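# Bridge three sticks across posts over the blue disc

## Task

Using any number of the three arms (arm1 based near x=+0.62, y=0.00, z=+0.72 facing +180 degrees; arm2 near x=-0.31, y=+0.54, z=+0.72 facing -60 degrees; arm3 near x=-0.31, y=-0.54, z=+0.72 facing +60 degrees, angles counter-clockwise from +x), place all three sticks so that each stick's centre line, the segment between its two ends, runs over the blue disc painted on the table. When finished, no stick may be in contact with the table, every post must still be standing close to its starting spot, and the arrangement must stay put without any robot supporting it; the grippers must be opened and the arms withdrawn.

## Robot and tools

Robots: three identical i2rt Big YAM arms named arm1, arm2 and arm3. Each has six revolute joints, a two-finger gripper and a wrist camera that, with joints 1 and 6 at zero and the hand level and forward, rides on top of the hand looking toward the fingertips. The hand can reach roughly 1.0 m from the joint 1 axis. Joints move at different speeds, so the hand may take a wide, curved path between postures.

Frame: one shared scene frame, metres, origin on the floor, +z up. Bases sit on the tabletop at z about 0.72: arm1 at (+0.62, 0.00) facing 180 degrees, arm2 at (-0.31, +0.54) facing -60, arm3 at (-0.31, -0.54) facing +60, headings measured counter-clockwise from +x. The hand point is midway between the fingertips; its local z runs along the fingers and its local y is the opening direction.

execute_actions: argument "actions" is a list holding either nothing (just returns state and images) or a single action object. That object has up to three keys, "arm1", "arm2", "arm3", each holding {"joints": {...}}. Inside "joints" give absolute targets, not offsets, by name: joint1_rad (-2.879 to 2.879, rotation about the foot, positive counter-clockwise seen from above, 0 points along the foot's heading), joint2_rad (0 to 3.141, shoulder; 0 has the upper arm lying back roughly level, increasing lifts it up then forward), joint3_rad (0 to 3.019, elbow; 0 is fully folded, increasing opens), joint4_rad (-1.692 to 1.57, hand pitch, positive tips fingers up), joint5_rad (-1.57 to 1.57, sideways hand swing, positive toward the arm's right), joint6_rad (-2.094 to 2.094, hand roll, positive clockwise viewed from behind the hand), all in radians; gripper_m (0 to 0.093) is the fingertip gap in metres. Done tolerances are about 0.045, 0.14, 0.09, 0.055, 0.03, 0.035 rad and 0.003 m. Everything in one action starts together; one action runs at most 15 s. Joints or arms you leave out may still be driving toward earlier targets. An unknown key or out-of-range number rejects the whole call and nothing moves. Optional "cameras" lists names from arm1_cam_wrist, arm2_cam_wrist, arm3_cam_wrist, cam_high, cam_low or "all"; omitted or null means all, [] means none. Images are 672x504 and the "pictures" line gives their order.

wait: "seconds" 0 to 10; commands nothing new and returns state and images.

zoom_image: "camera" (one of the five names) and "region" [x0, y0, x1, y1] in pixels of that camera's most recent full image, origin top-left, at most 504 by 504.

finished_scene: "scene" integer 1 or 2; ends the current scene irreversibly and reports success. The arrangement must already be stable and released.

Reading results: joint_positions gives measured angles; joint torques give each drive's total output per arm joint (nonzero even when free, noisy, with per-arm bias and friction effects). joint_status per commanded joint: "off_target" means it settled short and may still push; "contact_stop" or "time_out" means it now holds where it stopped, though after time_out a joint may keep a nearby target (within 0.375, 0.375, 0.113, 0.225, 0.075, 0.3 rad for joints 1 to 6) and keep pushing, which on_its_own will list; send its current reading to relax it. "joint command not followed", usually with a "cause:" line, means a self- or inter-arm collision check blocked that arm's joint targets (gripper commands still run); such joints show "not_followed" and may be retried automatically later. on_its_own covers what the call did not command; its "held at" value is the target, not the position. A very small change from the current reading may not move a joint. Loaded joints sag. MOTOR HOT appears from 85 °C; at 100 °C an OVER-TEMPERATURE FAULT drops the whole arm and affected keys read "limit_stop_at_motor_heat" (resend the target later).

Cameras: calibration lines give K, distortion D, T_world_to_cam and pos_world in OpenCV convention; room cameras may be off by a couple of degrees and millimetres, wrist camera poses follow reported joint angles and inherit their errors.

Cautions: the arms never stop merely on contact and can push hard; avoid sustained pushing, which also overheats motors. Robots pressing hard against each other, or hitting hard, is penalised; the collision check ignores fingers, gripper housings and wrist cameras and can react late. Do not knock any object off or out of the work area, drop sticks, slam them, or topple posts. Loose objects may occasionally receive a small push. The robot holds its last command while you deliberate.

Each tool is called after "Emit:" in YAML: its name, and indented under it one key for each argument.

## Session

Emit:
execute_actions:
  actions: []

Scene clock: 0.00 s.
Joint torques (N m, as the arm reports them, + toward a larger angle): no reading
arm1.joint_positions: joint1_rad=+0.413 joint2_rad=+0.627 joint3_rad=+1.326 joint4_rad=-1.477 joint5_rad=+0.156 joint6_rad=+0.378 gripper_m=+0.094
arm1.joint_status: not commanded
arm1.hand: x=+0.4061 y=-0.0767 z=+1.2164 quat_wxyz=(-0.083, -0.922, -0.004, +0.378) (m; scene frame)
arm2.joint_positions: joint1_rad=+0.003 joint2_rad=+0.449 joint3_rad=+1.372 joint4_rad=-1.194 joint5_rad=+0.262 joint6_rad=+0.241 gripper_m=+0.094
arm2.joint_status: not commanded
arm2.hand: x=-0.2654 y=+0.3581 z=+1.4143 quat_wxyz=(-0.504, -0.546, -0.580, +0.334) (m; scene frame)
arm3.joint_positions: joint1_rad=-0.087 joint2_rad=+0.484 joint3_rad=+1.380 joint4_rad=-1.304 joint5_rad=-0.289 joint6_rad=+0.073 gripper_m=+0.095
arm3.joint_status: not commanded
arm3.hand: x=-0.2419 y=-0.3626 z=+1.3170 quat_wxyz=(-0.416, +0.417, -0.721, -0.365) (m; scene frame)
pictures: arm1_cam_wrist, arm2_cam_wrist, arm3_cam_wrist, cam_high, cam_low
Images, in order (width x height): arm1_cam_wrist 672x504, arm2_cam_wrist 672x504, arm3_cam_wrist 672x504, cam_high 672x504, cam_low 672x504.

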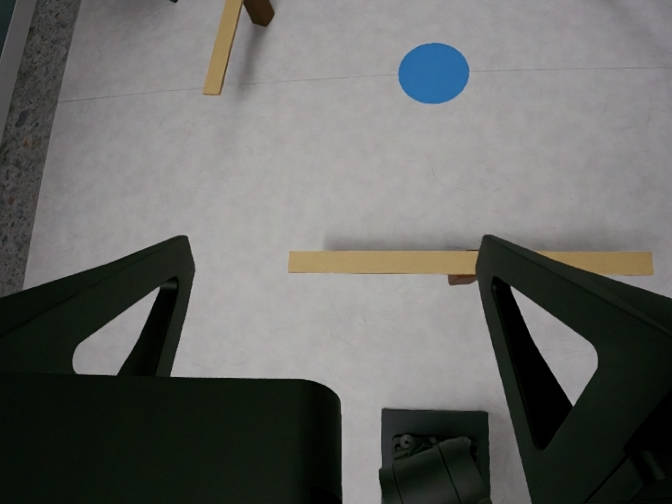

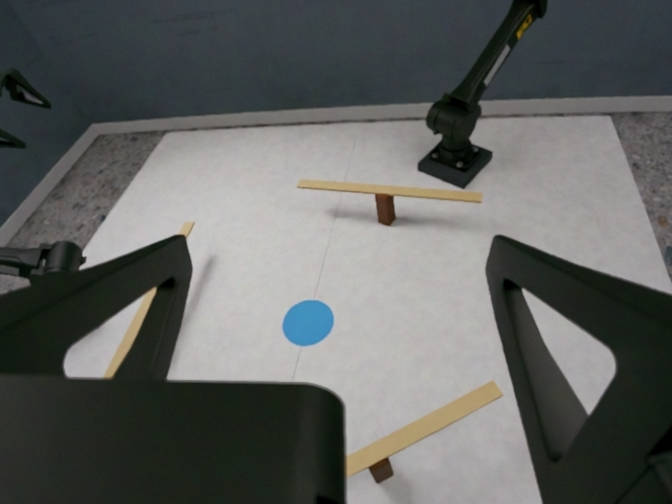

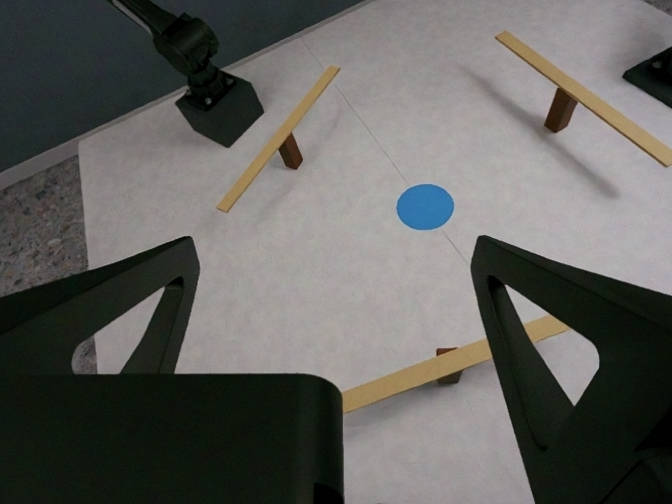

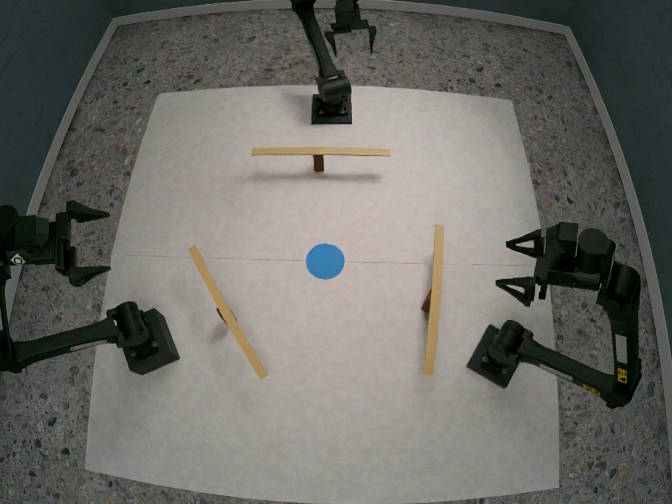

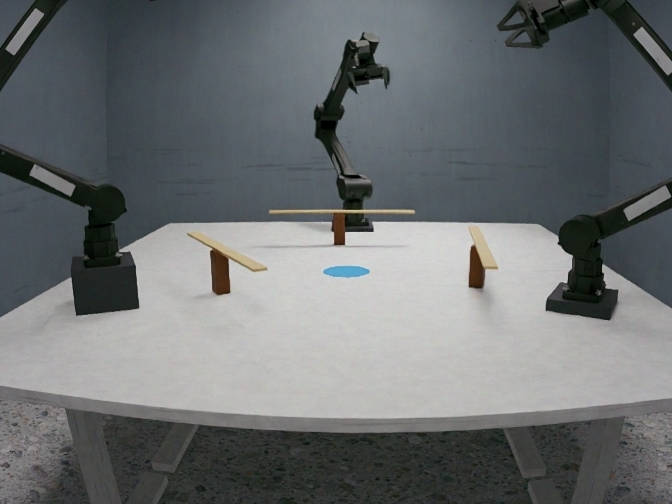

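Emit:
zoom_image:
  camera: "cam_high"
  region: [170, 130, 470, 400]

Emit:
zoom_image:
  camera: "cam_low"
  region: [170, 180, 520, 320]

Region (170, 130, 470, 400) of cam_high's 672x504 image, scaled by 1.680, with more detail than that image has; it fills the top 454 rows of this view, and the rest is white.

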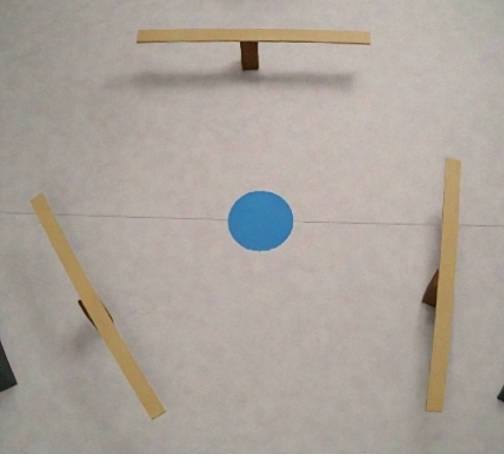

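Region (170, 180, 520, 320) of cam_low's 672x504 image, scaled by 1.440, with more detail than that image has; it fills the top 202 rows of this view, and the rest is white.

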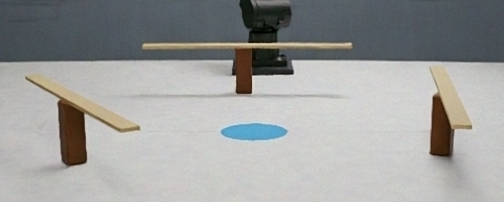

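Emit:
execute_actions:
  actions:
    - {"arm1":{"joints":{"joint5_rad":0,"joint6_rad":0}},"arm2":{"joints":{"joint5_rad":0,"joint6_rad":0}},"arm3":{"joints":{"joint5_rad":0,"joint6_rad":0}}}
  cameras: []

Emit:
execute_actions:
  actions:
    - {"arm1":{"joints":{"joint3_rad":0.9}},"arm2":{"joints":{"joint4_rad":-1.65}},"arm3":{"joints":{"joint2_rad":0.95}}}
  cameras: []

Scene clock: 80.07 s.
Joint torques (N m, as the arm reports them, + toward a larger angle): arm1=[-0.45  2.34 10.88  2.35  0.01 -0.18] | arm2=[ 0.4   3.03  7.98  2.8   0.01 -0.09] | arm3=[-1.77  2.6  10.57  1.81  0.14 -0.19]
arm1.joint_positions: joint1_rad=+0.413 joint2_rad=+0.627 joint3_rad=+1.326 joint4_rad=-1.477 joint5_rad=+0.003 joint6_rad=+0.014 gripper_m=+0.094
arm1.joint_status: all done
arm1.hand: x=+0.4160 y=-0.1009 z=+1.2147 quat_wxyz=(-0.082, -0.903, -0.200, +0.372) (m; scene frame)
arm2.joint_positions: joint1_rad=+0.003 joint2_rad=+0.449 joint3_rad=+1.372 joint4_rad=-1.194 joint5_rad=+0.003 joint6_rad=+0.013 gripper_m=+0.094
arm2.joint_status: all done
arm2.hand: x=-0.2241 y=+0.3743 z=+1.4128 quat_wxyz=(-0.519, -0.413, -0.684, +0.303) (m; scene frame)
arm3.joint_positions: joint1_rad=-0.087 joint2_rad=+0.484 joint3_rad=+1.380 joint4_rad=-1.304 joint5_rad=-0.003 joint6_rad=+0.013 gripper_m=+0.095
arm3.joint_status: all done
arm3.hand: x=-0.1992 y=-0.3863 z=+1.3142 quat_wxyz=(-0.486, +0.372, -0.750, -0.249) (m; scene frame)
pictures: none
No camera images: the call's "cameras" was empty. Leave "cameras" out to get every camera's image.

Scene clock: 81.47 s.
Joint torques (N m, as the arm reports them, + toward a larger angle): arm1=[-0.34  0.   10.1   1.59 -0.01 -0.22] | arm2=[ 0.79  3.65  7.66  1.38 -0.03 -0.09] | arm3=[-2.25 -5.17 12.64  1.44  0.11 -0.22]
arm1.joint_positions: joint1_rad=+0.413 joint2_rad=+0.629 joint3_rad=+0.898 joint4_rad=-1.477 joint5_rad=+0.003 joint6_rad=+0.014 gripper_m=+0.094
arm1.joint_status: all done
arm1.hand: x=+0.4276 y=-0.0936 z=+1.0138 quat_wxyz=(-0.034, -0.961, -0.212, +0.171) (m; scene frame)
arm2.joint_positions: joint1_rad=+0.003 joint2_rad=+0.449 joint3_rad=+1.372 joint4_rad=-1.631 joint5_rad=+0.003 joint6_rad=+0.013 gripper_m=+0.094
arm2.joint_status: all done
arm2.hand: x=-0.2484 y=+0.4194 z=+1.3192 quat_wxyz=(-0.357, -0.470, -0.780, +0.208) (m; scene frame)
arm3.joint_positions: joint1_rad=-0.087 joint2_rad=+0.963 joint3_rad=+1.380 joint4_rad=-1.304 joint5_rad=-0.003 joint6_rad=+0.013 gripper_m=+0.095
arm3.joint_status: all done
arm3.hand: x=-0.0900 y=-0.2400 z=+1.1894 quat_wxyz=(-0.295, +0.418, -0.845, -0.151) (m; scene frame)
pictures: none
No camera images: the call's "cameras" was empty. Leave "cameras" out to get every camera's image.

Emit:
execute_actions:
  actions:
    - {"arm1":{"joints":{"joint1_rad":0.157,"joint2_rad":1.091,"joint3_rad":0.8685,"joint4_rad":-1.348,"joint5_rad":0,"joint6_rad":1.717}},"arm2":{"joints":{"joint1_rad":0.218,"joint2_rad":1.163,"joint3_rad":0.687,"joint4_rad":-1.095,"joint5_rad":0,"joint6_rad":1.674}},"arm3":{"joints":{"joint1_rad":0.19,"joint2_rad":0.957,"joint3_rad":0.749,"joint4_rad":-1.363,"joint5_rad":0,"joint6_rad":1.302}}}

Scene clock: 203.70 s.
Joint torques (N m, as the arm reports them, + toward a larger angle): arm1=[-0.92 -6.51  9.36  1.17  0.11  0.06] | arm2=[ 0.18 -7.27  7.65  1.16  0.11  0.19] | arm3=[-1.57 -3.38  9.96 -0.52  0.11  0.08]
arm1.joint_positions: joint1_rad=+0.160 joint2_rad=+1.097 joint3_rad=+0.866 joint4_rad=-1.362 joint5_rad=+0.001 joint6_rad=+1.703 gripper_m=+0.094
arm1.joint_status: all done
arm1.hand: x=+0.3481 y=-0.0546 z=+0.8994 quat_wxyz=(+0.016, -0.728, +0.685, -0.004) (m; scene frame)
arm2.joint_positions: joint1_rad=+0.215 joint2_rad=+1.160 joint3_rad=+0.685 joint4_rad=-1.111 joint5_rad=+0.002 joint6_rad=+1.661 gripper_m=+0.094
arm2.joint_status: all done
arm2.hand: x=-0.1346 y=+0.3322 z=+0.9014 quat_wxyz=(+0.013, -0.952, -0.306, +0.003) (m; scene frame)
arm3.joint_positions: joint1_rad=+0.189 joint2_rad=+0.958 joint3_rad=+0.748 joint4_rad=-1.355 joint5_rad=-0.001 joint6_rad=+1.289 gripper_m=+0.095
arm3.joint_status: all done
arm3.hand: x=-0.2258 y=-0.3167 z=+0.8999 quat_wxyz=(+0.001, -0.041, -0.999, +0.001) (m; scene frame)
pictures: arm1_cam_wrist, arm2_cam_wrist, arm3_cam_wrist, cam_high, cam_low
camera_calibration (this result's frames):
arm1_cam_wrist: T_world_to_cam=[[0.998524, 0.0473015, 0.0266721, -0.365344], [0.0231558, -0.815165, 0.578765, -0.56987], [0.0491187, -0.577294, -0.815058, 0.809515], [0, 0, 0, 1]] pos_world=[0.338238, 0.0200714, 0.999367]
arm2_cam_wrist: T_world_to_cam=[[-0.577148, 0.816179, 0.0274099, -0.369243], [0.66839, 0.452824, 0.590089, -0.588309], [0.469206, 0.358889, -0.806873, 0.793689], [0, 0, 0, 1]] pos_world=[-0.192292, 0.282923, 0.997682]
arm3_cam_wrist: T_world_to_cam=[[-0.0799904, -0.996759, -0.00853504, -0.320793], [-0.798035, 0.0589073, 0.599725, -0.699157], [-0.597279, 0.0547835, -0.80016, 0.727809], [0, 0, 0, 1]] pos_world=[-0.148907, -0.31844, 0.998928]
Images, in order (width x height): arm1_cam_wrist 672x504, arm2_cam_wrist 672x504, arm3_cam_wrist 672x504, cam_high 672x504, cam_low 672x504.

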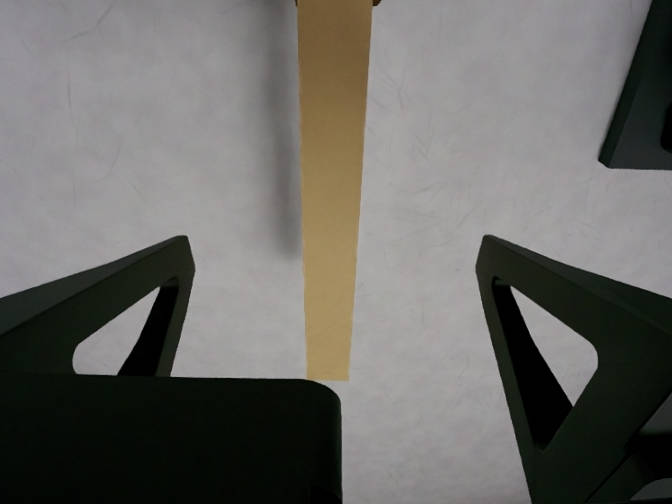

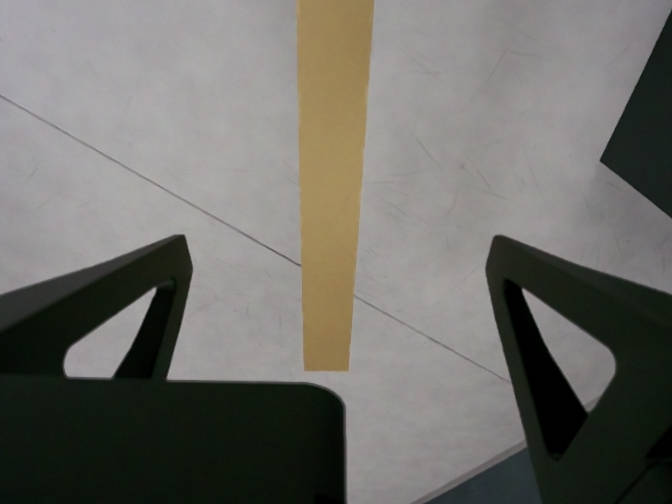

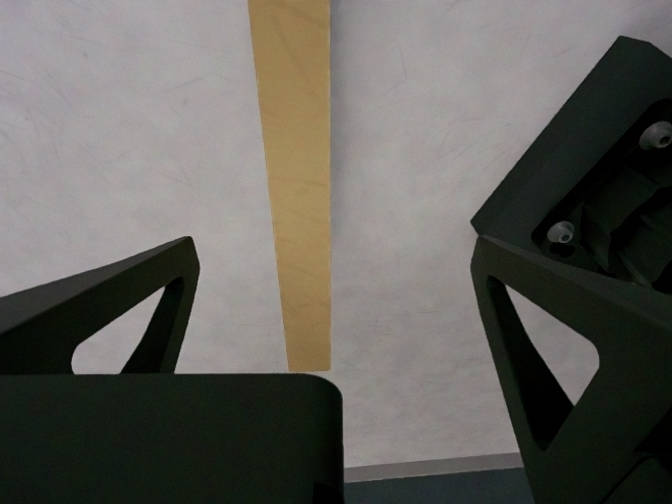

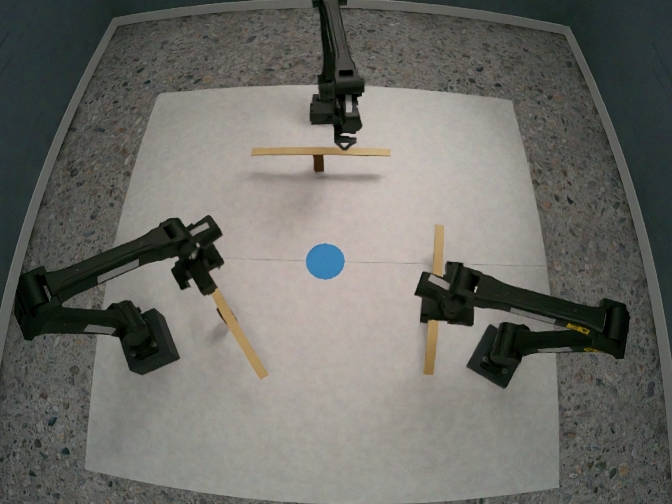

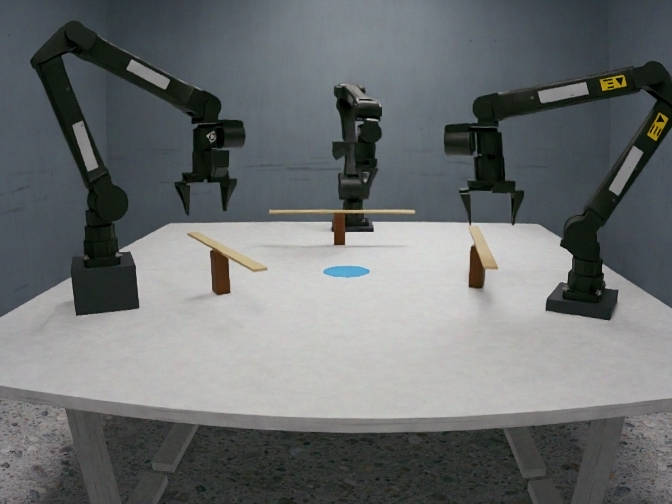

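Emit:
execute_actions:
  actions:
    - {"arm1":{"joints":{"joint1_rad":0.208,"joint2_rad":0.95,"joint3_rad":0.68,"joint4_rad":-1.046,"joint6_rad":1.788}},"arm2":{"joints":{"joint2_rad":1.11,"joint3_rad":0.536,"joint4_rad":-0.723,"joint6_rad":1.71}},"arm3":{"joints":{"joint1_rad":0.208,"joint2_rad":0.86,"joint3_rad":0.606,"joint4_rad":-1.051,"joint6_rad":1.32}}}
  cameras: ["cam_low"]

Emit:
execute_actions:
  actions:
    - {"arm1":{"joints":{"joint2_rad":1.176}},"arm2":{"joints":{"joint2_rad":1.356}},"arm3":{"joints":{"joint2_rad":1.10}}}

Scene clock: 324.80 s.
Joint torques (N m, as the arm reports them, + toward a larger angle): arm1=[-0.05 -3.2   9.64  1.89  0.15  0.04] | arm2=[ 0.36 -6.11  7.64  2.03  0.1   0.16] | arm3=[-1.57 -3.44 10.27  0.86  0.12  0.05]
arm1.joint_positions: joint1_rad=+0.204 joint2_rad=+0.950 joint3_rad=+0.680 joint4_rad=-1.065 joint5_rad=+0.001 joint6_rad=+1.774 gripper_m=+0.094
arm1.joint_status: all done
arm1.hand: x=+0.3446 y=-0.0676 z=+0.8710 quat_wxyz=(-0.093, -0.715, +0.690, +0.065) (m; scene frame)
arm2.joint_positions: joint1_rad=+0.215 joint2_rad=+1.108 joint3_rad=+0.533 joint4_rad=-0.742 joint5_rad=+0.002 joint6_rad=+1.697 gripper_m=+0.094
arm2.joint_status: all done
arm2.hand: x=-0.1169 y=+0.3120 z=+0.8708 quat_wxyz=(-0.110, -0.950, -0.287, -0.051) (m; scene frame)
arm3.joint_positions: joint1_rad=+0.199 joint2_rad=+0.868 joint3_rad=+0.604 joint4_rad=-1.067 joint5_rad=-0.001 joint6_rad=+1.307 gripper_m=+0.095
arm3.joint_status: all done
arm3.hand: x=-0.2205 y=-0.2959 z=+0.8709 quat_wxyz=(-0.034, -0.045, -0.992, -0.110) (m; scene frame)
pictures: cam_low
Images, in order (width x height): cam_low 672x504.

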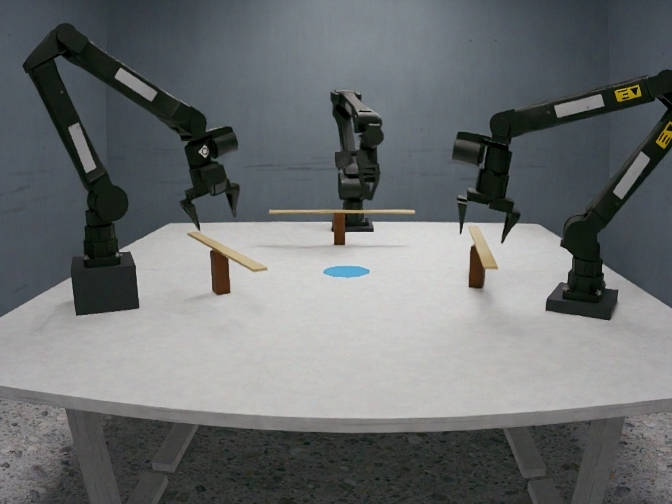

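Scene clock: 325.77 s.
Joint torques (N m, as the arm reports them, + toward a larger angle): arm1=[-0.52 -6.57  8.54  1.17  0.13  0.07] | arm2=[ 0.76 -8.79  5.99  1.26  0.09  0.22] | arm3=[-1.2  -4.93  8.86  0.29  0.09  0.08]
arm1.joint_positions: joint1_rad=+0.204 joint2_rad=+1.183 joint3_rad=+0.680 joint4_rad=-1.061 joint5_rad=+0.001 joint6_rad=+1.775 gripper_m=+0.094
arm1.joint_status: all done
arm1.hand: x=+0.3495 y=-0.0658 z=+0.8107 quat_wxyz=(+0.004, -0.719, +0.695, +0.004) (m; scene frame)
arm2.joint_positions: joint1_rad=+0.215 joint2_rad=+1.357 joint3_rad=+0.533 joint4_rad=-0.739 joint5_rad=+0.002 joint6_rad=+1.697 gripper_m=+0.094
arm2.joint_status: all done
arm2.hand: x=-0.1343 y=+0.3327 z=+0.8061 quat_wxyz=(+0.001, -0.957, -0.289, -0.001) (m; scene frame)
arm3.joint_positions: joint1_rad=+0.199 joint2_rad=+1.100 joint3_rad=+0.604 joint4_rad=-1.063 joint5_rad=-0.001 joint6_rad=+1.307 gripper_m=+0.095
arm3.joint_status: all done
arm3.hand: x=-0.2230 y=-0.3025 z=+0.8173 quat_wxyz=(+0.000, -0.045, -0.999, -0.002) (m; scene frame)
pictures: arm1_cam_wrist, arm2_cam_wrist, arm3_cam_wrist, cam_high, cam_low
camera_calibration (this result's frames):
arm1_cam_wrist: T_world_to_cam=[[0.999794, 0.0202175, -0.00190653, -0.342922], [0.0175425, -0.812573, 0.582596, -0.528645], [0.0102294, -0.582509, -0.81276, 0.742042], [0, 0, 0, 1]] pos_world=[0.344535, 0.00961686, 0.910434]
arm2_cam_wrist: T_world_to_cam=[[-0.54732, 0.836917, 0.00324763, -0.3503], [0.675456, 0.439431, 0.592165, -0.52871], [0.494166, 0.326297, -0.80581, 0.729801], [0, 0, 0, 1]] pos_world=[-0.195249, 0.287372, 0.902302]
arm3_cam_wrist: T_world_to_cam=[[-0.0887115, -0.995953, -0.0144064, -0.30405], [-0.798732, 0.0624884, 0.598433, -0.646212], [-0.595111, 0.0645947, -0.801043, 0.666789], [0, 0, 0, 1]] pos_world=[-0.14631, -0.305509, 0.916461]
Images, in order (width x height): arm1_cam_wrist 672x504, arm2_cam_wrist 672x504, arm3_cam_wrist 672x504, cam_high 672x504, cam_low 672x504.

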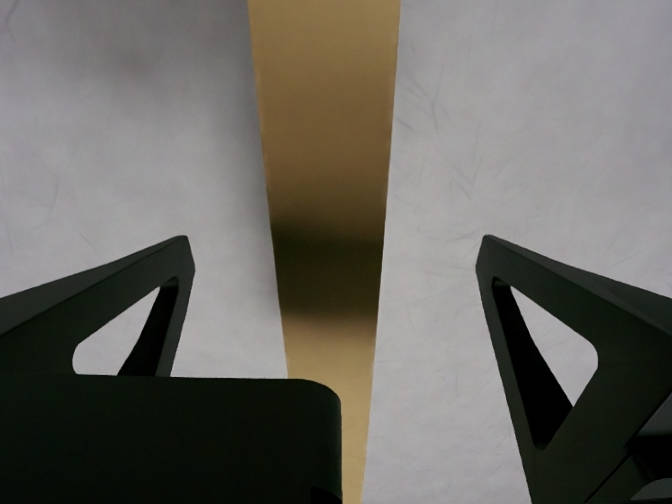

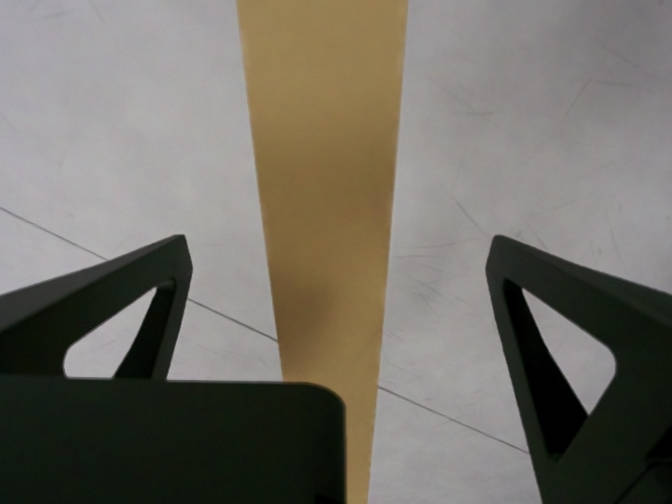

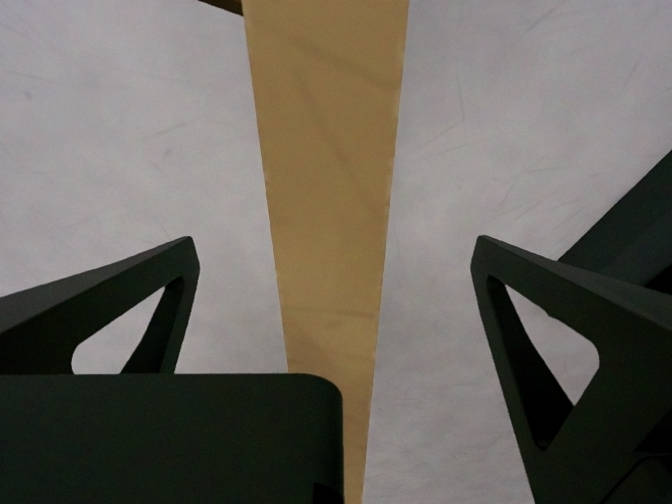

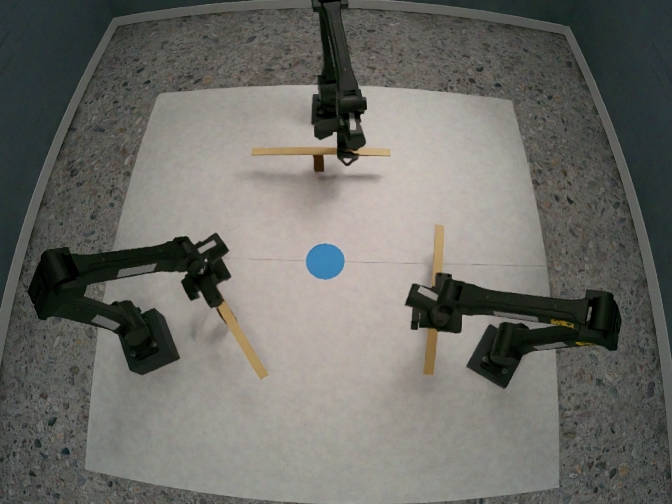

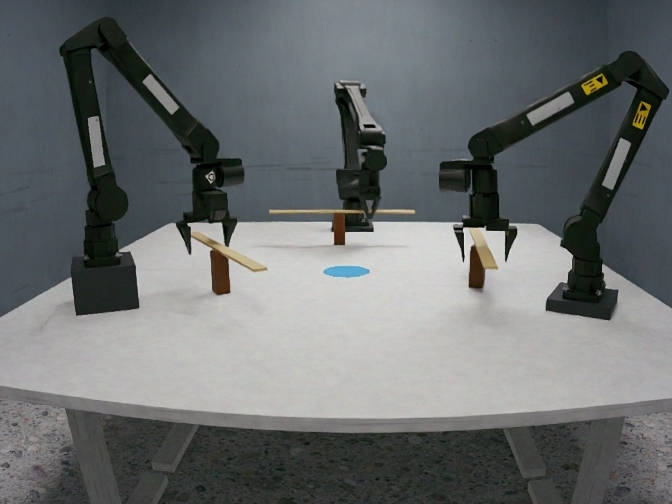

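Emit:
execute_actions:
  actions:
    - {"arm1":{"joints":{"joint2_rad":1.201,"joint3_rad":0.66,"joint4_rad":-1.001,"gripper_m":0.045}},"arm2":{"joints":{"joint2_rad":1.391,"joint4_rad":-0.688,"gripper_m":0.045}},"arm3":{"joints":{"joint2_rad":1.125,"joint4_rad":-1.024,"gripper_m":0.045}}}
  cameras: ["arm1_cam_wrist","arm2_cam_wrist","arm3_cam_wrist"]

Scene clock: 350.13 s.
Joint torques (N m, as the arm reports them, + toward a larger angle): arm1=[-0.64 -5.52  7.89  1.28  0.17  0.04] | arm2=[ 0.67 -7.05  6.03  1.47  0.1   0.22] | arm3=[-1.35 -2.81  8.87  0.44  0.13  0.06]
arm1.joint_positions: joint1_rad=+0.204 joint2_rad=+1.193 joint3_rad=+0.663 joint4_rad=-1.017 joint5_rad=+0.001 joint6_rad=+1.775 gripper_m=+0.045
arm1.joint_status: all done
arm1.hand: x=+0.3467 y=-0.0664 z=+0.8026 quat_wxyz=(-0.003, -0.719, +0.695, +0.008) (m; scene frame)
arm2.joint_positions: joint1_rad=+0.215 joint2_rad=+1.379 joint3_rad=+0.533 joint4_rad=-0.705 joint5_rad=+0.002 joint6_rad=+1.697 gripper_m=+0.045
arm2.joint_status: all done
arm2.hand: x=-0.1309 y=+0.3288 z=+0.8007 quat_wxyz=(-0.004, -0.957, -0.289, -0.004) (m; scene frame)
arm3.joint_positions: joint1_rad=+0.199 joint2_rad=+1.108 joint3_rad=+0.604 joint4_rad=-1.038 joint5_rad=-0.001 joint6_rad=+1.308 gripper_m=+0.045
arm3.joint_status: all done
arm3.hand: x=-0.2210 y=-0.2971 z=+0.8156 quat_wxyz=(-0.002, -0.046, -0.999, -0.011) (m; scene frame)
pictures: arm1_cam_wrist, arm2_cam_wrist, arm3_cam_wrist
camera_calibration (this result's frames):
arm1_cam_wrist: T_world_to_cam=[[0.999619, 0.0203474, -0.0186662, -0.326621], [0.0274252, -0.810206, 0.585503, -0.529987], [-0.00321, -0.585791, -0.810455, 0.73777], [0, 0, 0, 1]] pos_world=[0.3434, 0.00942687, 0.902142]
arm2_cam_wrist: T_world_to_cam=[[-0.546923, 0.837136, -0.00884846, -0.33551], [0.670921, 0.444604, 0.593458, -0.529441], [0.500739, 0.318639, -0.804817, 0.72764], [0, 0, 0, 1]] pos_world=[-0.192642, 0.284404, 0.896849]
arm3_cam_wrist: T_world_to_cam=[[-0.0889555, -0.995531, -0.0317038, -0.284287], [-0.802418, 0.0527698, 0.594425, -0.64437], [-0.590095, 0.078317, -0.803526, 0.673501], [0, 0, 0, 1]] pos_world=[-0.144913, -0.30176, 0.915192]
Images, in order (width x height): arm1_cam_wrist 672x504, arm2_cam_wrist 672x504, arm3_cam_wrist 672x504.

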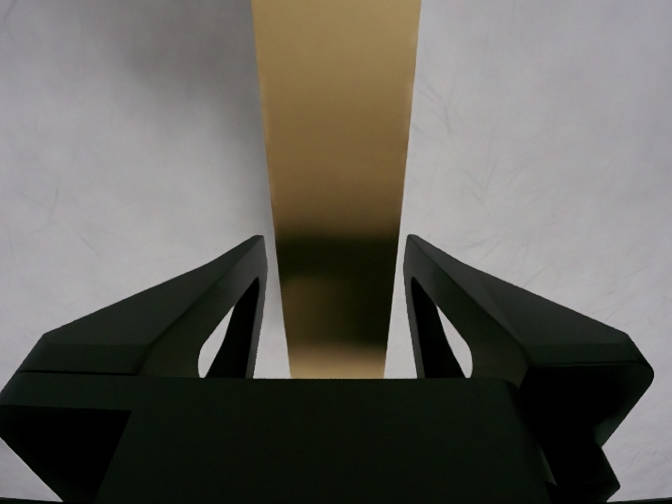

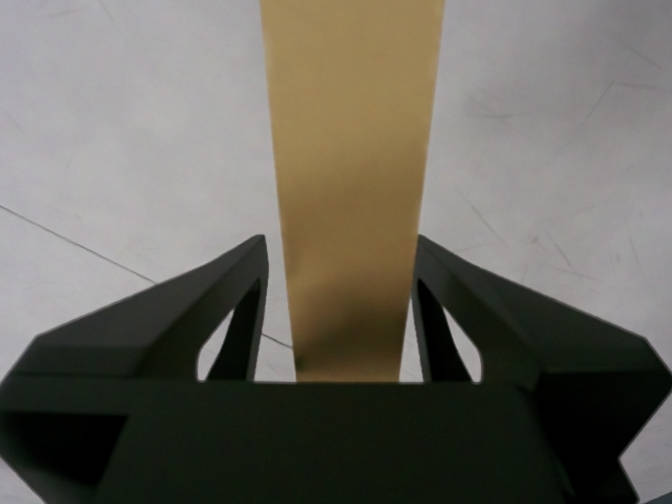

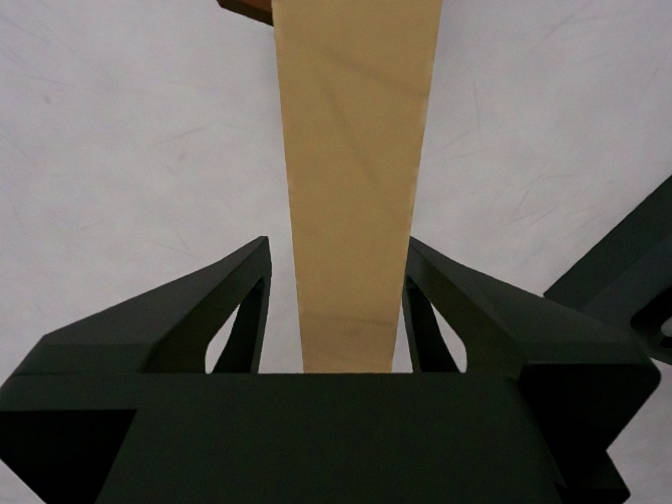

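Emit:
execute_actions:
  actions:
    - {"arm1":{"joints":{"gripper_m":0.015}},"arm2":{"joints":{"gripper_m":0.015}},"arm3":{"joints":{"gripper_m":0.015}}}

Scene clock: 360.00 s.
Joint torques (N m, as the arm reports them, + toward a larger angle): arm1=[-0.27 -5.54  8.03  1.39  0.13  0.05] | arm2=[ 0.23 -7.05  5.96  1.36  0.14  0.23] | arm3=[-1.5  -3.26  8.96  0.44  0.11  0.02]
arm1.joint_positions: joint1_rad=+0.204 joint2_rad=+1.193 joint3_rad=+0.663 joint4_rad=-1.017 joint5_rad=+0.001 joint6_rad=+1.775 gripper_m=+0.026
arm1.joint_status: gripper_m off_target (ended at +0.026, target +0.015)
arm1.hand: x=+0.3466 y=-0.0664 z=+0.8026 quat_wxyz=(-0.004, -0.719, +0.695, +0.009) (m; scene frame)
arm2.joint_positions: joint1_rad=+0.215 joint2_rad=+1.379 joint3_rad=+0.533 joint4_rad=-0.704 joint5_rad=+0.001 joint6_rad=+1.698 gripper_m=+0.027
arm2.joint_status: gripper_m off_target (ended at +0.027, target +0.015)
arm2.hand: x=-0.1308 y=+0.3288 z=+0.8007 quat_wxyz=(-0.004, -0.957, -0.288, -0.004) (m; scene frame)
arm3.joint_positions: joint1_rad=+0.199 joint2_rad=+1.108 joint3_rad=+0.604 joint4_rad=-1.037 joint5_rad=-0.001 joint6_rad=+1.310 gripper_m=+0.027
arm3.joint_status: gripper_m off_target (ended at +0.027, target +0.015)
arm3.hand: x=-0.2209 y=-0.2969 z=+0.8156 quat_wxyz=(-0.003, -0.047, -0.999, -0.011) (m; scene frame)
pictures: arm1_cam_wrist, arm2_cam_wrist, arm3_cam_wrist, cam_high, cam_low
camera_calibration (this result's frames):
arm1_cam_wrist: T_world_to_cam=[[0.999619, 0.0199682, -0.0190413, -0.326254], [0.0273379, -0.81016, 0.585571, -0.530024], [-0.00373374, -0.585868, -0.810398, 0.737888], [0, 0, 0, 1]] pos_world=[0.343374, 0.00941559, 0.902137]
arm2_cam_wrist: T_world_to_cam=[[-0.546281, 0.837552, -0.0091712, -0.33522], [0.670938, 0.444112, 0.593807, -0.52962], [0.501417, 0.318233, -0.804555, 0.727607], [0, 0, 0, 1]] pos_world=[-0.192617, 0.284426, 0.896818]
arm3_cam_wrist: T_world_to_cam=[[-0.0916065, -0.995266, -0.0324508, -0.284004], [-0.802398, 0.0544774, 0.594297, -0.643714], [-0.589716, 0.0804799, -0.803591, 0.674307], [0, 0, 0, 1]] pos_world=[-0.144882, -0.30186, 0.915208]
Images, in order (width x height): arm1_cam_wrist 672x504, arm2_cam_wrist 672x504, arm3_cam_wrist 672x504, cam_high 672x504, cam_low 672x504.

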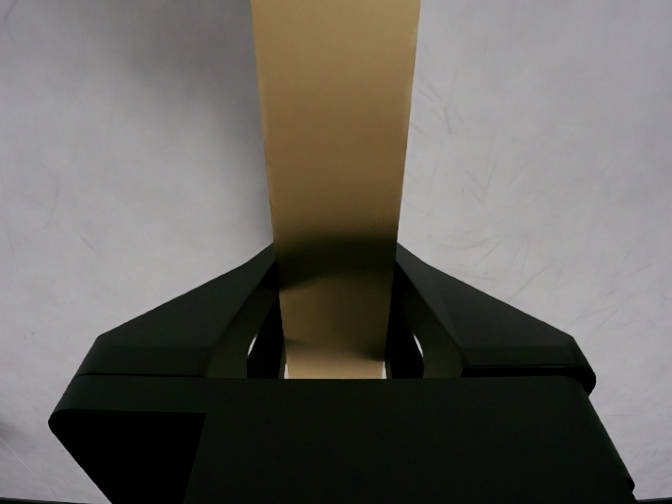

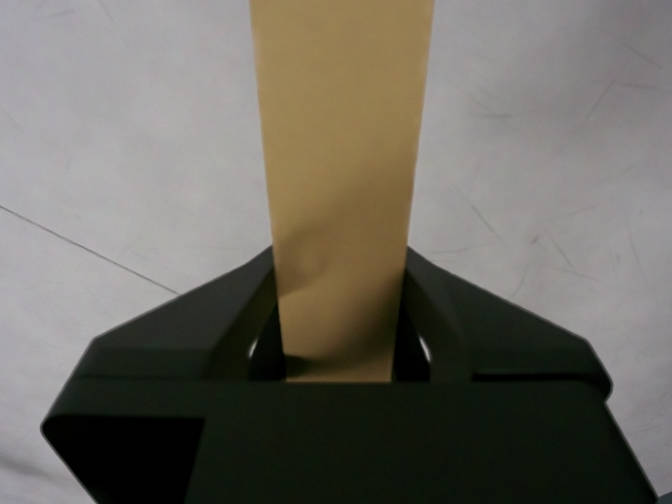

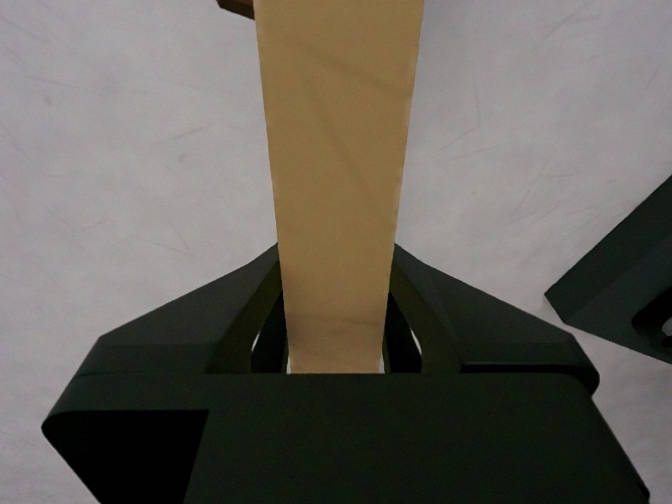

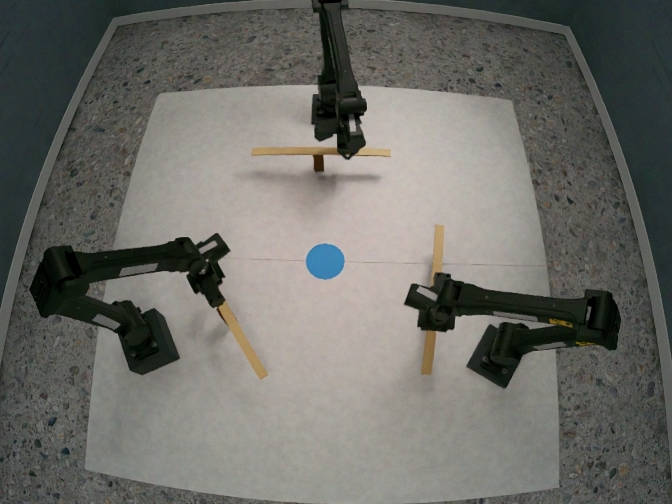

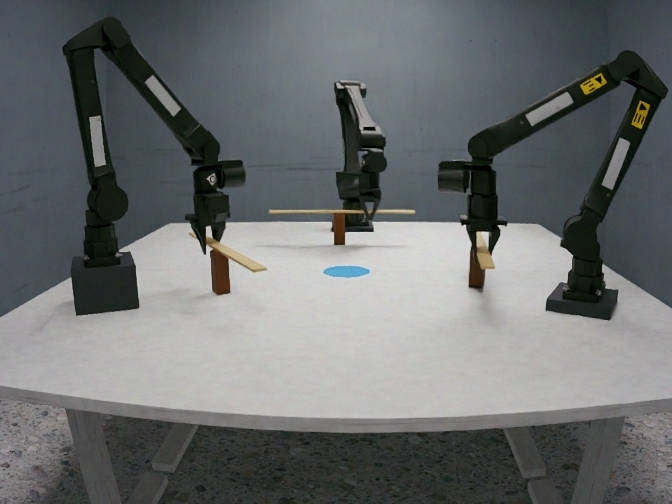

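Emit:
execute_actions:
  actions:
    - {"arm1":{"joints":{"joint1_rad":-0.086,"joint2_rad":1.193,"joint3_rad":0.916,"joint4_rad":-0.93,"joint6_rad":0.177}},"arm2":{"joints":{"joint1_rad":-0.048,"joint2_rad":1.379,"joint3_rad":0.798,"joint4_rad":-0.67,"joint6_rad":0.182}},"arm3":{"joints":{"joint1_rad":-0.05,"joint2_rad":1.2,"joint3_rad":0.965,"joint4_rad":-0.933,"joint6_rad":0.152}}}
  cameras: ["cam_high","cam_low"]

Scene clock: 448.63 s.
Joint torques (N m, as the arm reports them, + toward a larger angle): arm1=[-0.39 -7.88 12.93  1.77  0.15 -0.21] | arm2=[  0.77 -10.91   8.73   1.65   0.12  -0.11] | arm3=[-2.17 -7.41 14.21  0.97  0.07 -0.22]
arm1.joint_positions: joint1_rad=-0.088 joint2_rad=+1.194 joint3_rad=+0.879 joint4_rad=-0.941 joint5_rad=-0.001 joint6_rad=+0.191 gripper_m=+0.026
arm1.joint_status: all done
arm1.hand: x=+0.2348 y=+0.0192 z=+0.8895 quat_wxyz=(-0.005, -0.981, +0.120, +0.154) (m; scene frame)
arm2.joint_positions: joint1_rad=-0.055 joint2_rad=+1.378 joint3_rad=+0.780 joint4_rad=-0.678 joint5_rad=-0.001 joint6_rad=+0.195 gripper_m=+0.027
arm2.joint_status: all done
arm2.hand: x=-0.1373 y=+0.1720 z=+0.8801 quat_wxyz=(-0.127, -0.608, -0.781, +0.062) (m; scene frame)
arm3.joint_positions: joint1_rad=-0.053 joint2_rad=+1.203 joint3_rad=+0.926 joint4_rad=-0.942 joint5_rad=-0.001 joint6_rad=+0.165 gripper_m=+0.028
arm3.joint_status: all done
arm3.hand: x=-0.0809 y=-0.2062 z=+0.9180 quat_wxyz=(-0.145, +0.384, -0.907, -0.091) (m; scene frame)
pictures: cam_high, cam_low
Images, in order (width x height): cam_high 672x504, cam_low 672x504.

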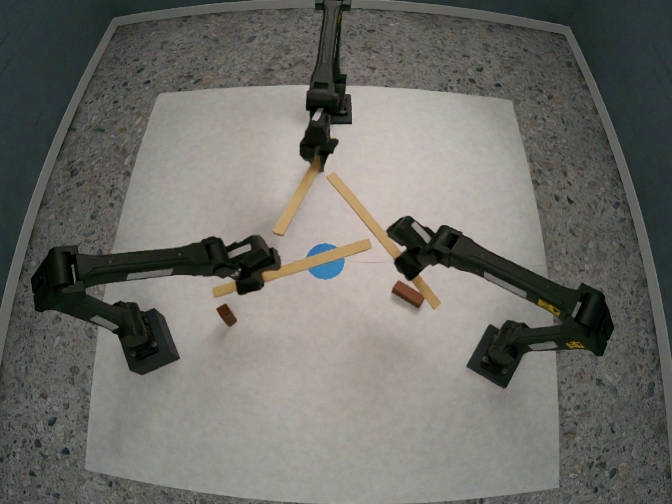

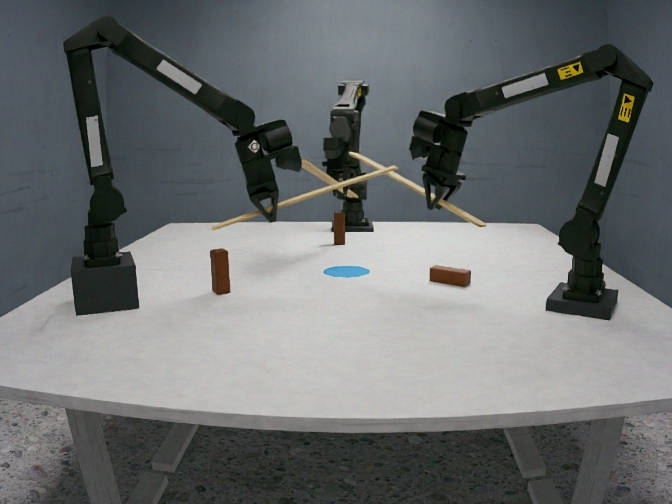

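Emit:
zoom_image:
  camera: "cam_low"
  region: [410, 220, 640, 340]

Emit:
zoom_image:
  camera: "cam_high"
  region: [370, 250, 570, 410]

Region (410, 220, 640, 340) of cam_low's 672x504 image, scaled by 2.191, with more detail than that image has; it fills the top 263 rows of this view, and the rest is white.

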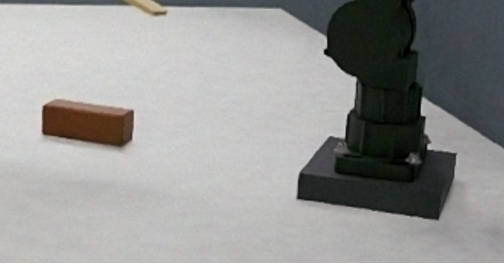

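Region (370, 250, 570, 410) of cam_high's 672x504 image, scaled by 2.520, with more detail than that image has; it fills the top 403 rows of this view, and the rest is white.

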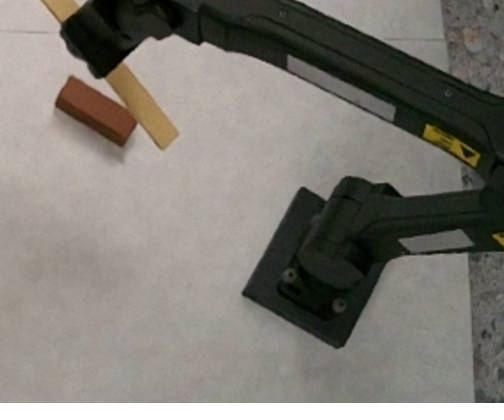

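Emit:
execute_actions:
  actions:
    - {"arm2":{"joints":{"joint3_rad":0.78,"joint6_rad":1.9}},"arm3":{"joints":{"joint2_rad":1.249,"joint3_rad":0.788,"joint4_rad":-1.15}}}
  cameras: ["cam_high"]

Scene clock: 570.87 s.
Joint torques (N m, as the arm reports them, + toward a larger angle): arm1=[-0.19 -7.61 13.1   1.82  0.14 -0.26] | arm2=[  0.32 -10.78   7.43   1.47   0.16   0.18] | arm3=[-1.55 -6.23 10.14 -0.62  0.05 -0.18]
arm1.joint_positions: joint1_rad=-0.088 joint2_rad=+1.194 joint3_rad=+0.879 joint4_rad=-0.941 joint5_rad=-0.001 joint6_rad=+0.191 gripper_m=+0.026
arm1.joint_status: not commanded
arm1.hand: x=+0.2348 y=+0.0192 z=+0.8895 quat_wxyz=(-0.005, -0.981, +0.120, +0.154) (m; scene frame)
arm2.joint_positions: joint1_rad=-0.055 joint2_rad=+1.378 joint3_rad=+0.780 joint4_rad=-0.678 joint5_rad=-0.001 joint6_rad=+1.888 gripper_m=+0.027
arm2.joint_status: all done
arm2.hand: x=-0.1373 y=+0.1720 z=+0.8801 quat_wxyz=(-0.131, -0.988, -0.062, -0.054) (m; scene frame)
arm3.joint_positions: joint1_rad=-0.053 joint2_rad=+1.246 joint3_rad=+0.775 joint4_rad=-1.141 joint5_rad=-0.001 joint6_rad=+0.165 gripper_m=+0.028
arm3.joint_status: all done
arm3.hand: x=-0.1414 y=-0.2937 z=+0.8376 quat_wxyz=(+0.021, +0.389, -0.921, +0.014) (m; scene frame)
pictures: cam_high
Images, in order (width x height): cam_high 672x504.

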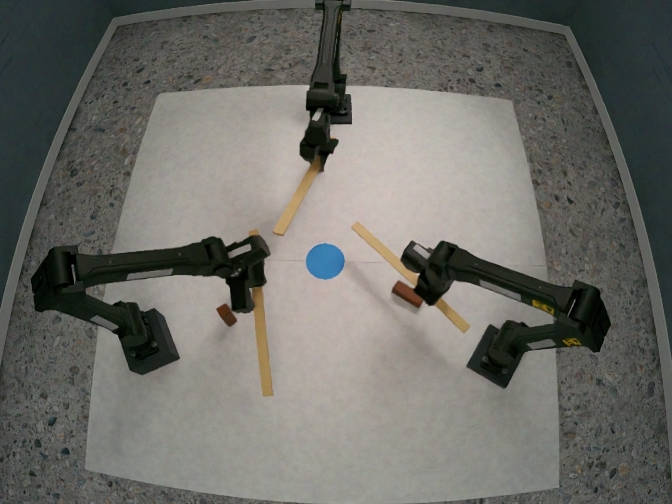

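Emit:
execute_actions:
  actions:
    - {"arm3":{"joints":{"joint1_rad":0.52,"joint3_rad":0.72,"joint4_rad":-0.948,"joint6_rad":-0.013}}}
  cameras: []

Emit:
execute_actions:
  actions:
    - {"arm3":{"joints":{"joint2_rad":1.275,"joint3_rad":0.612}}}
  cameras: ["cam_high","cam_low"]

Scene clock: 590.83 s.
Joint torques (N m, as the arm reports them, + toward a larger angle): arm1=[-0.32 -7.59 12.96  1.72  0.2  -0.21] | arm2=[  0.32 -11.15   7.49   1.56   0.17   0.16] | arm3=[-1.69 -6.04  9.13  0.61  0.02 -0.17]
arm1.joint_positions: joint1_rad=-0.088 joint2_rad=+1.194 joint3_rad=+0.879 joint4_rad=-0.941 joint5_rad=-0.001 joint6_rad=+0.191 gripper_m=+0.026
arm1.joint_status: not commanded
arm1.hand: x=+0.2348 y=+0.0192 z=+0.8895 quat_wxyz=(-0.005, -0.981, +0.120, +0.154) (m; scene frame)
arm2.joint_positions: joint1_rad=-0.055 joint2_rad=+1.378 joint3_rad=+0.780 joint4_rad=-0.678 joint5_rad=-0.001 joint6_rad=+1.888 gripper_m=+0.027
arm2.joint_status: not commanded
arm2.hand: x=-0.1373 y=+0.1720 z=+0.8801 quat_wxyz=(-0.131, -0.988, -0.062, -0.054) (m; scene frame)
arm3.joint_positions: joint1_rad=+0.517 joint2_rad=+1.246 joint3_rad=+0.716 joint4_rad=-0.962 joint5_rad=-0.001 joint6_rad=-0.001 gripper_m=+0.028
arm3.joint_status: all done
arm3.hand: x=-0.2981 y=-0.2223 z=+0.8186 quat_wxyz=(-0.025, +0.694, -0.719, -0.026) (m; scene frame)
pictures: none
No camera images: the call's "cameras" was empty. Leave "cameras" out to get every camera's image.

Scene clock: 591.80 s.
Joint torques (N m, as the arm reports them, + toward a larger angle): arm1=[-0.17 -8.02 12.93  1.86  0.17 -0.2 ] | arm2=[  0.64 -10.52   7.6    1.54   0.17   0.16] | arm3=[-2.01 -5.16  8.73  0.12  0.04 -0.21]
arm1.joint_positions: joint1_rad=-0.088 joint2_rad=+1.194 joint3_rad=+0.879 joint4_rad=-0.941 joint5_rad=-0.001 joint6_rad=+0.191 gripper_m=+0.026
arm1.joint_status: not commanded
arm1.hand: x=+0.2348 y=+0.0192 z=+0.8895 quat_wxyz=(-0.005, -0.981, +0.120, +0.154) (m; scene frame)
arm2.joint_positions: joint1_rad=-0.055 joint2_rad=+1.378 joint3_rad=+0.780 joint4_rad=-0.678 joint5_rad=-0.001 joint6_rad=+1.888 gripper_m=+0.027
arm2.joint_status: not commanded
arm2.hand: x=-0.1373 y=+0.1720 z=+0.8801 quat_wxyz=(-0.131, -0.988, -0.062, -0.054) (m; scene frame)
arm3.joint_positions: joint1_rad=+0.517 joint2_rad=+1.266 joint3_rad=+0.604 joint4_rad=-0.956 joint5_rad=-0.001 joint6_rad=-0.001 gripper_m=+0.028
arm3.joint_status: all done
arm3.hand: x=-0.3001 y=-0.2742 z=+0.7777 quat_wxyz=(+0.021, +0.694, -0.719, +0.018) (m; scene frame)
pictures: cam_high, cam_low
Images, in order (width x height): cam_high 672x504, cam_low 672x504.

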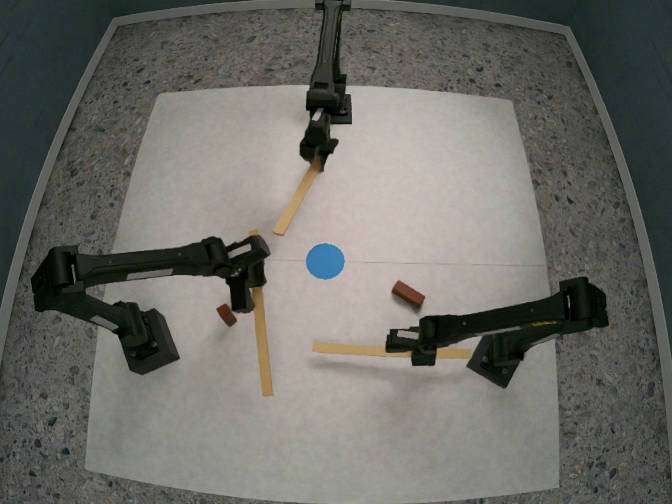

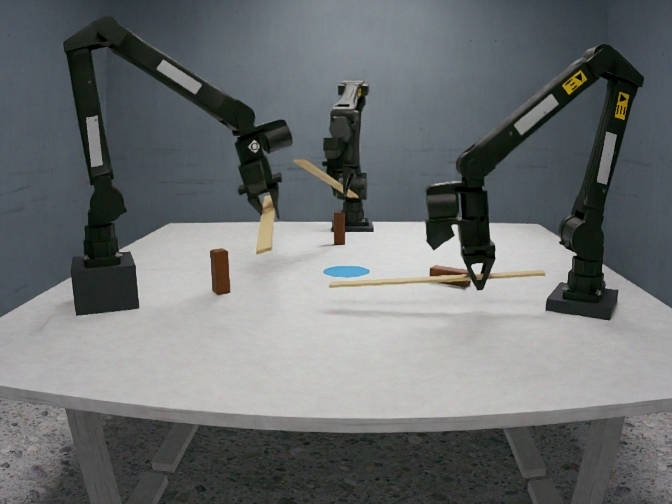

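Emit:
zoom_image:
  camera: "cam_high"
  region: [380, 270, 540, 400]

Emit:
zoom_image:
  camera: "cam_low"
  region: [320, 230, 630, 340]

Region (380, 270, 540, 400) of cam_high's 672x504 image, scaled by 3.150, with more detail than that image has; it fills the top 410 rows of this view, and the rest is white.

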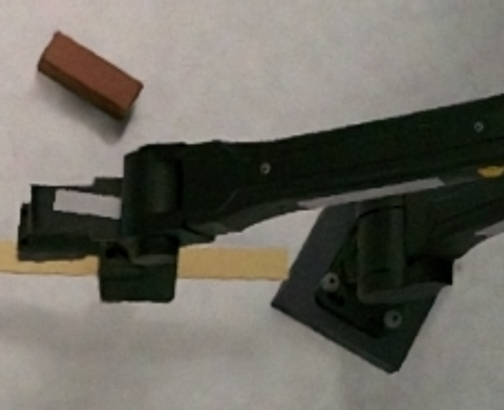

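Region (320, 230, 630, 340) of cam_low's 672x504 image, scaled by 1.626, with more detail than that image has; it fills the top 179 rows of this view, and the rest is white.

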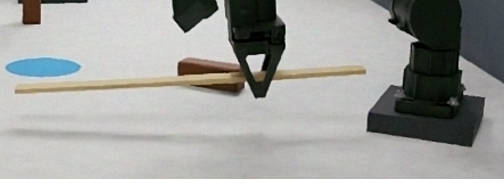

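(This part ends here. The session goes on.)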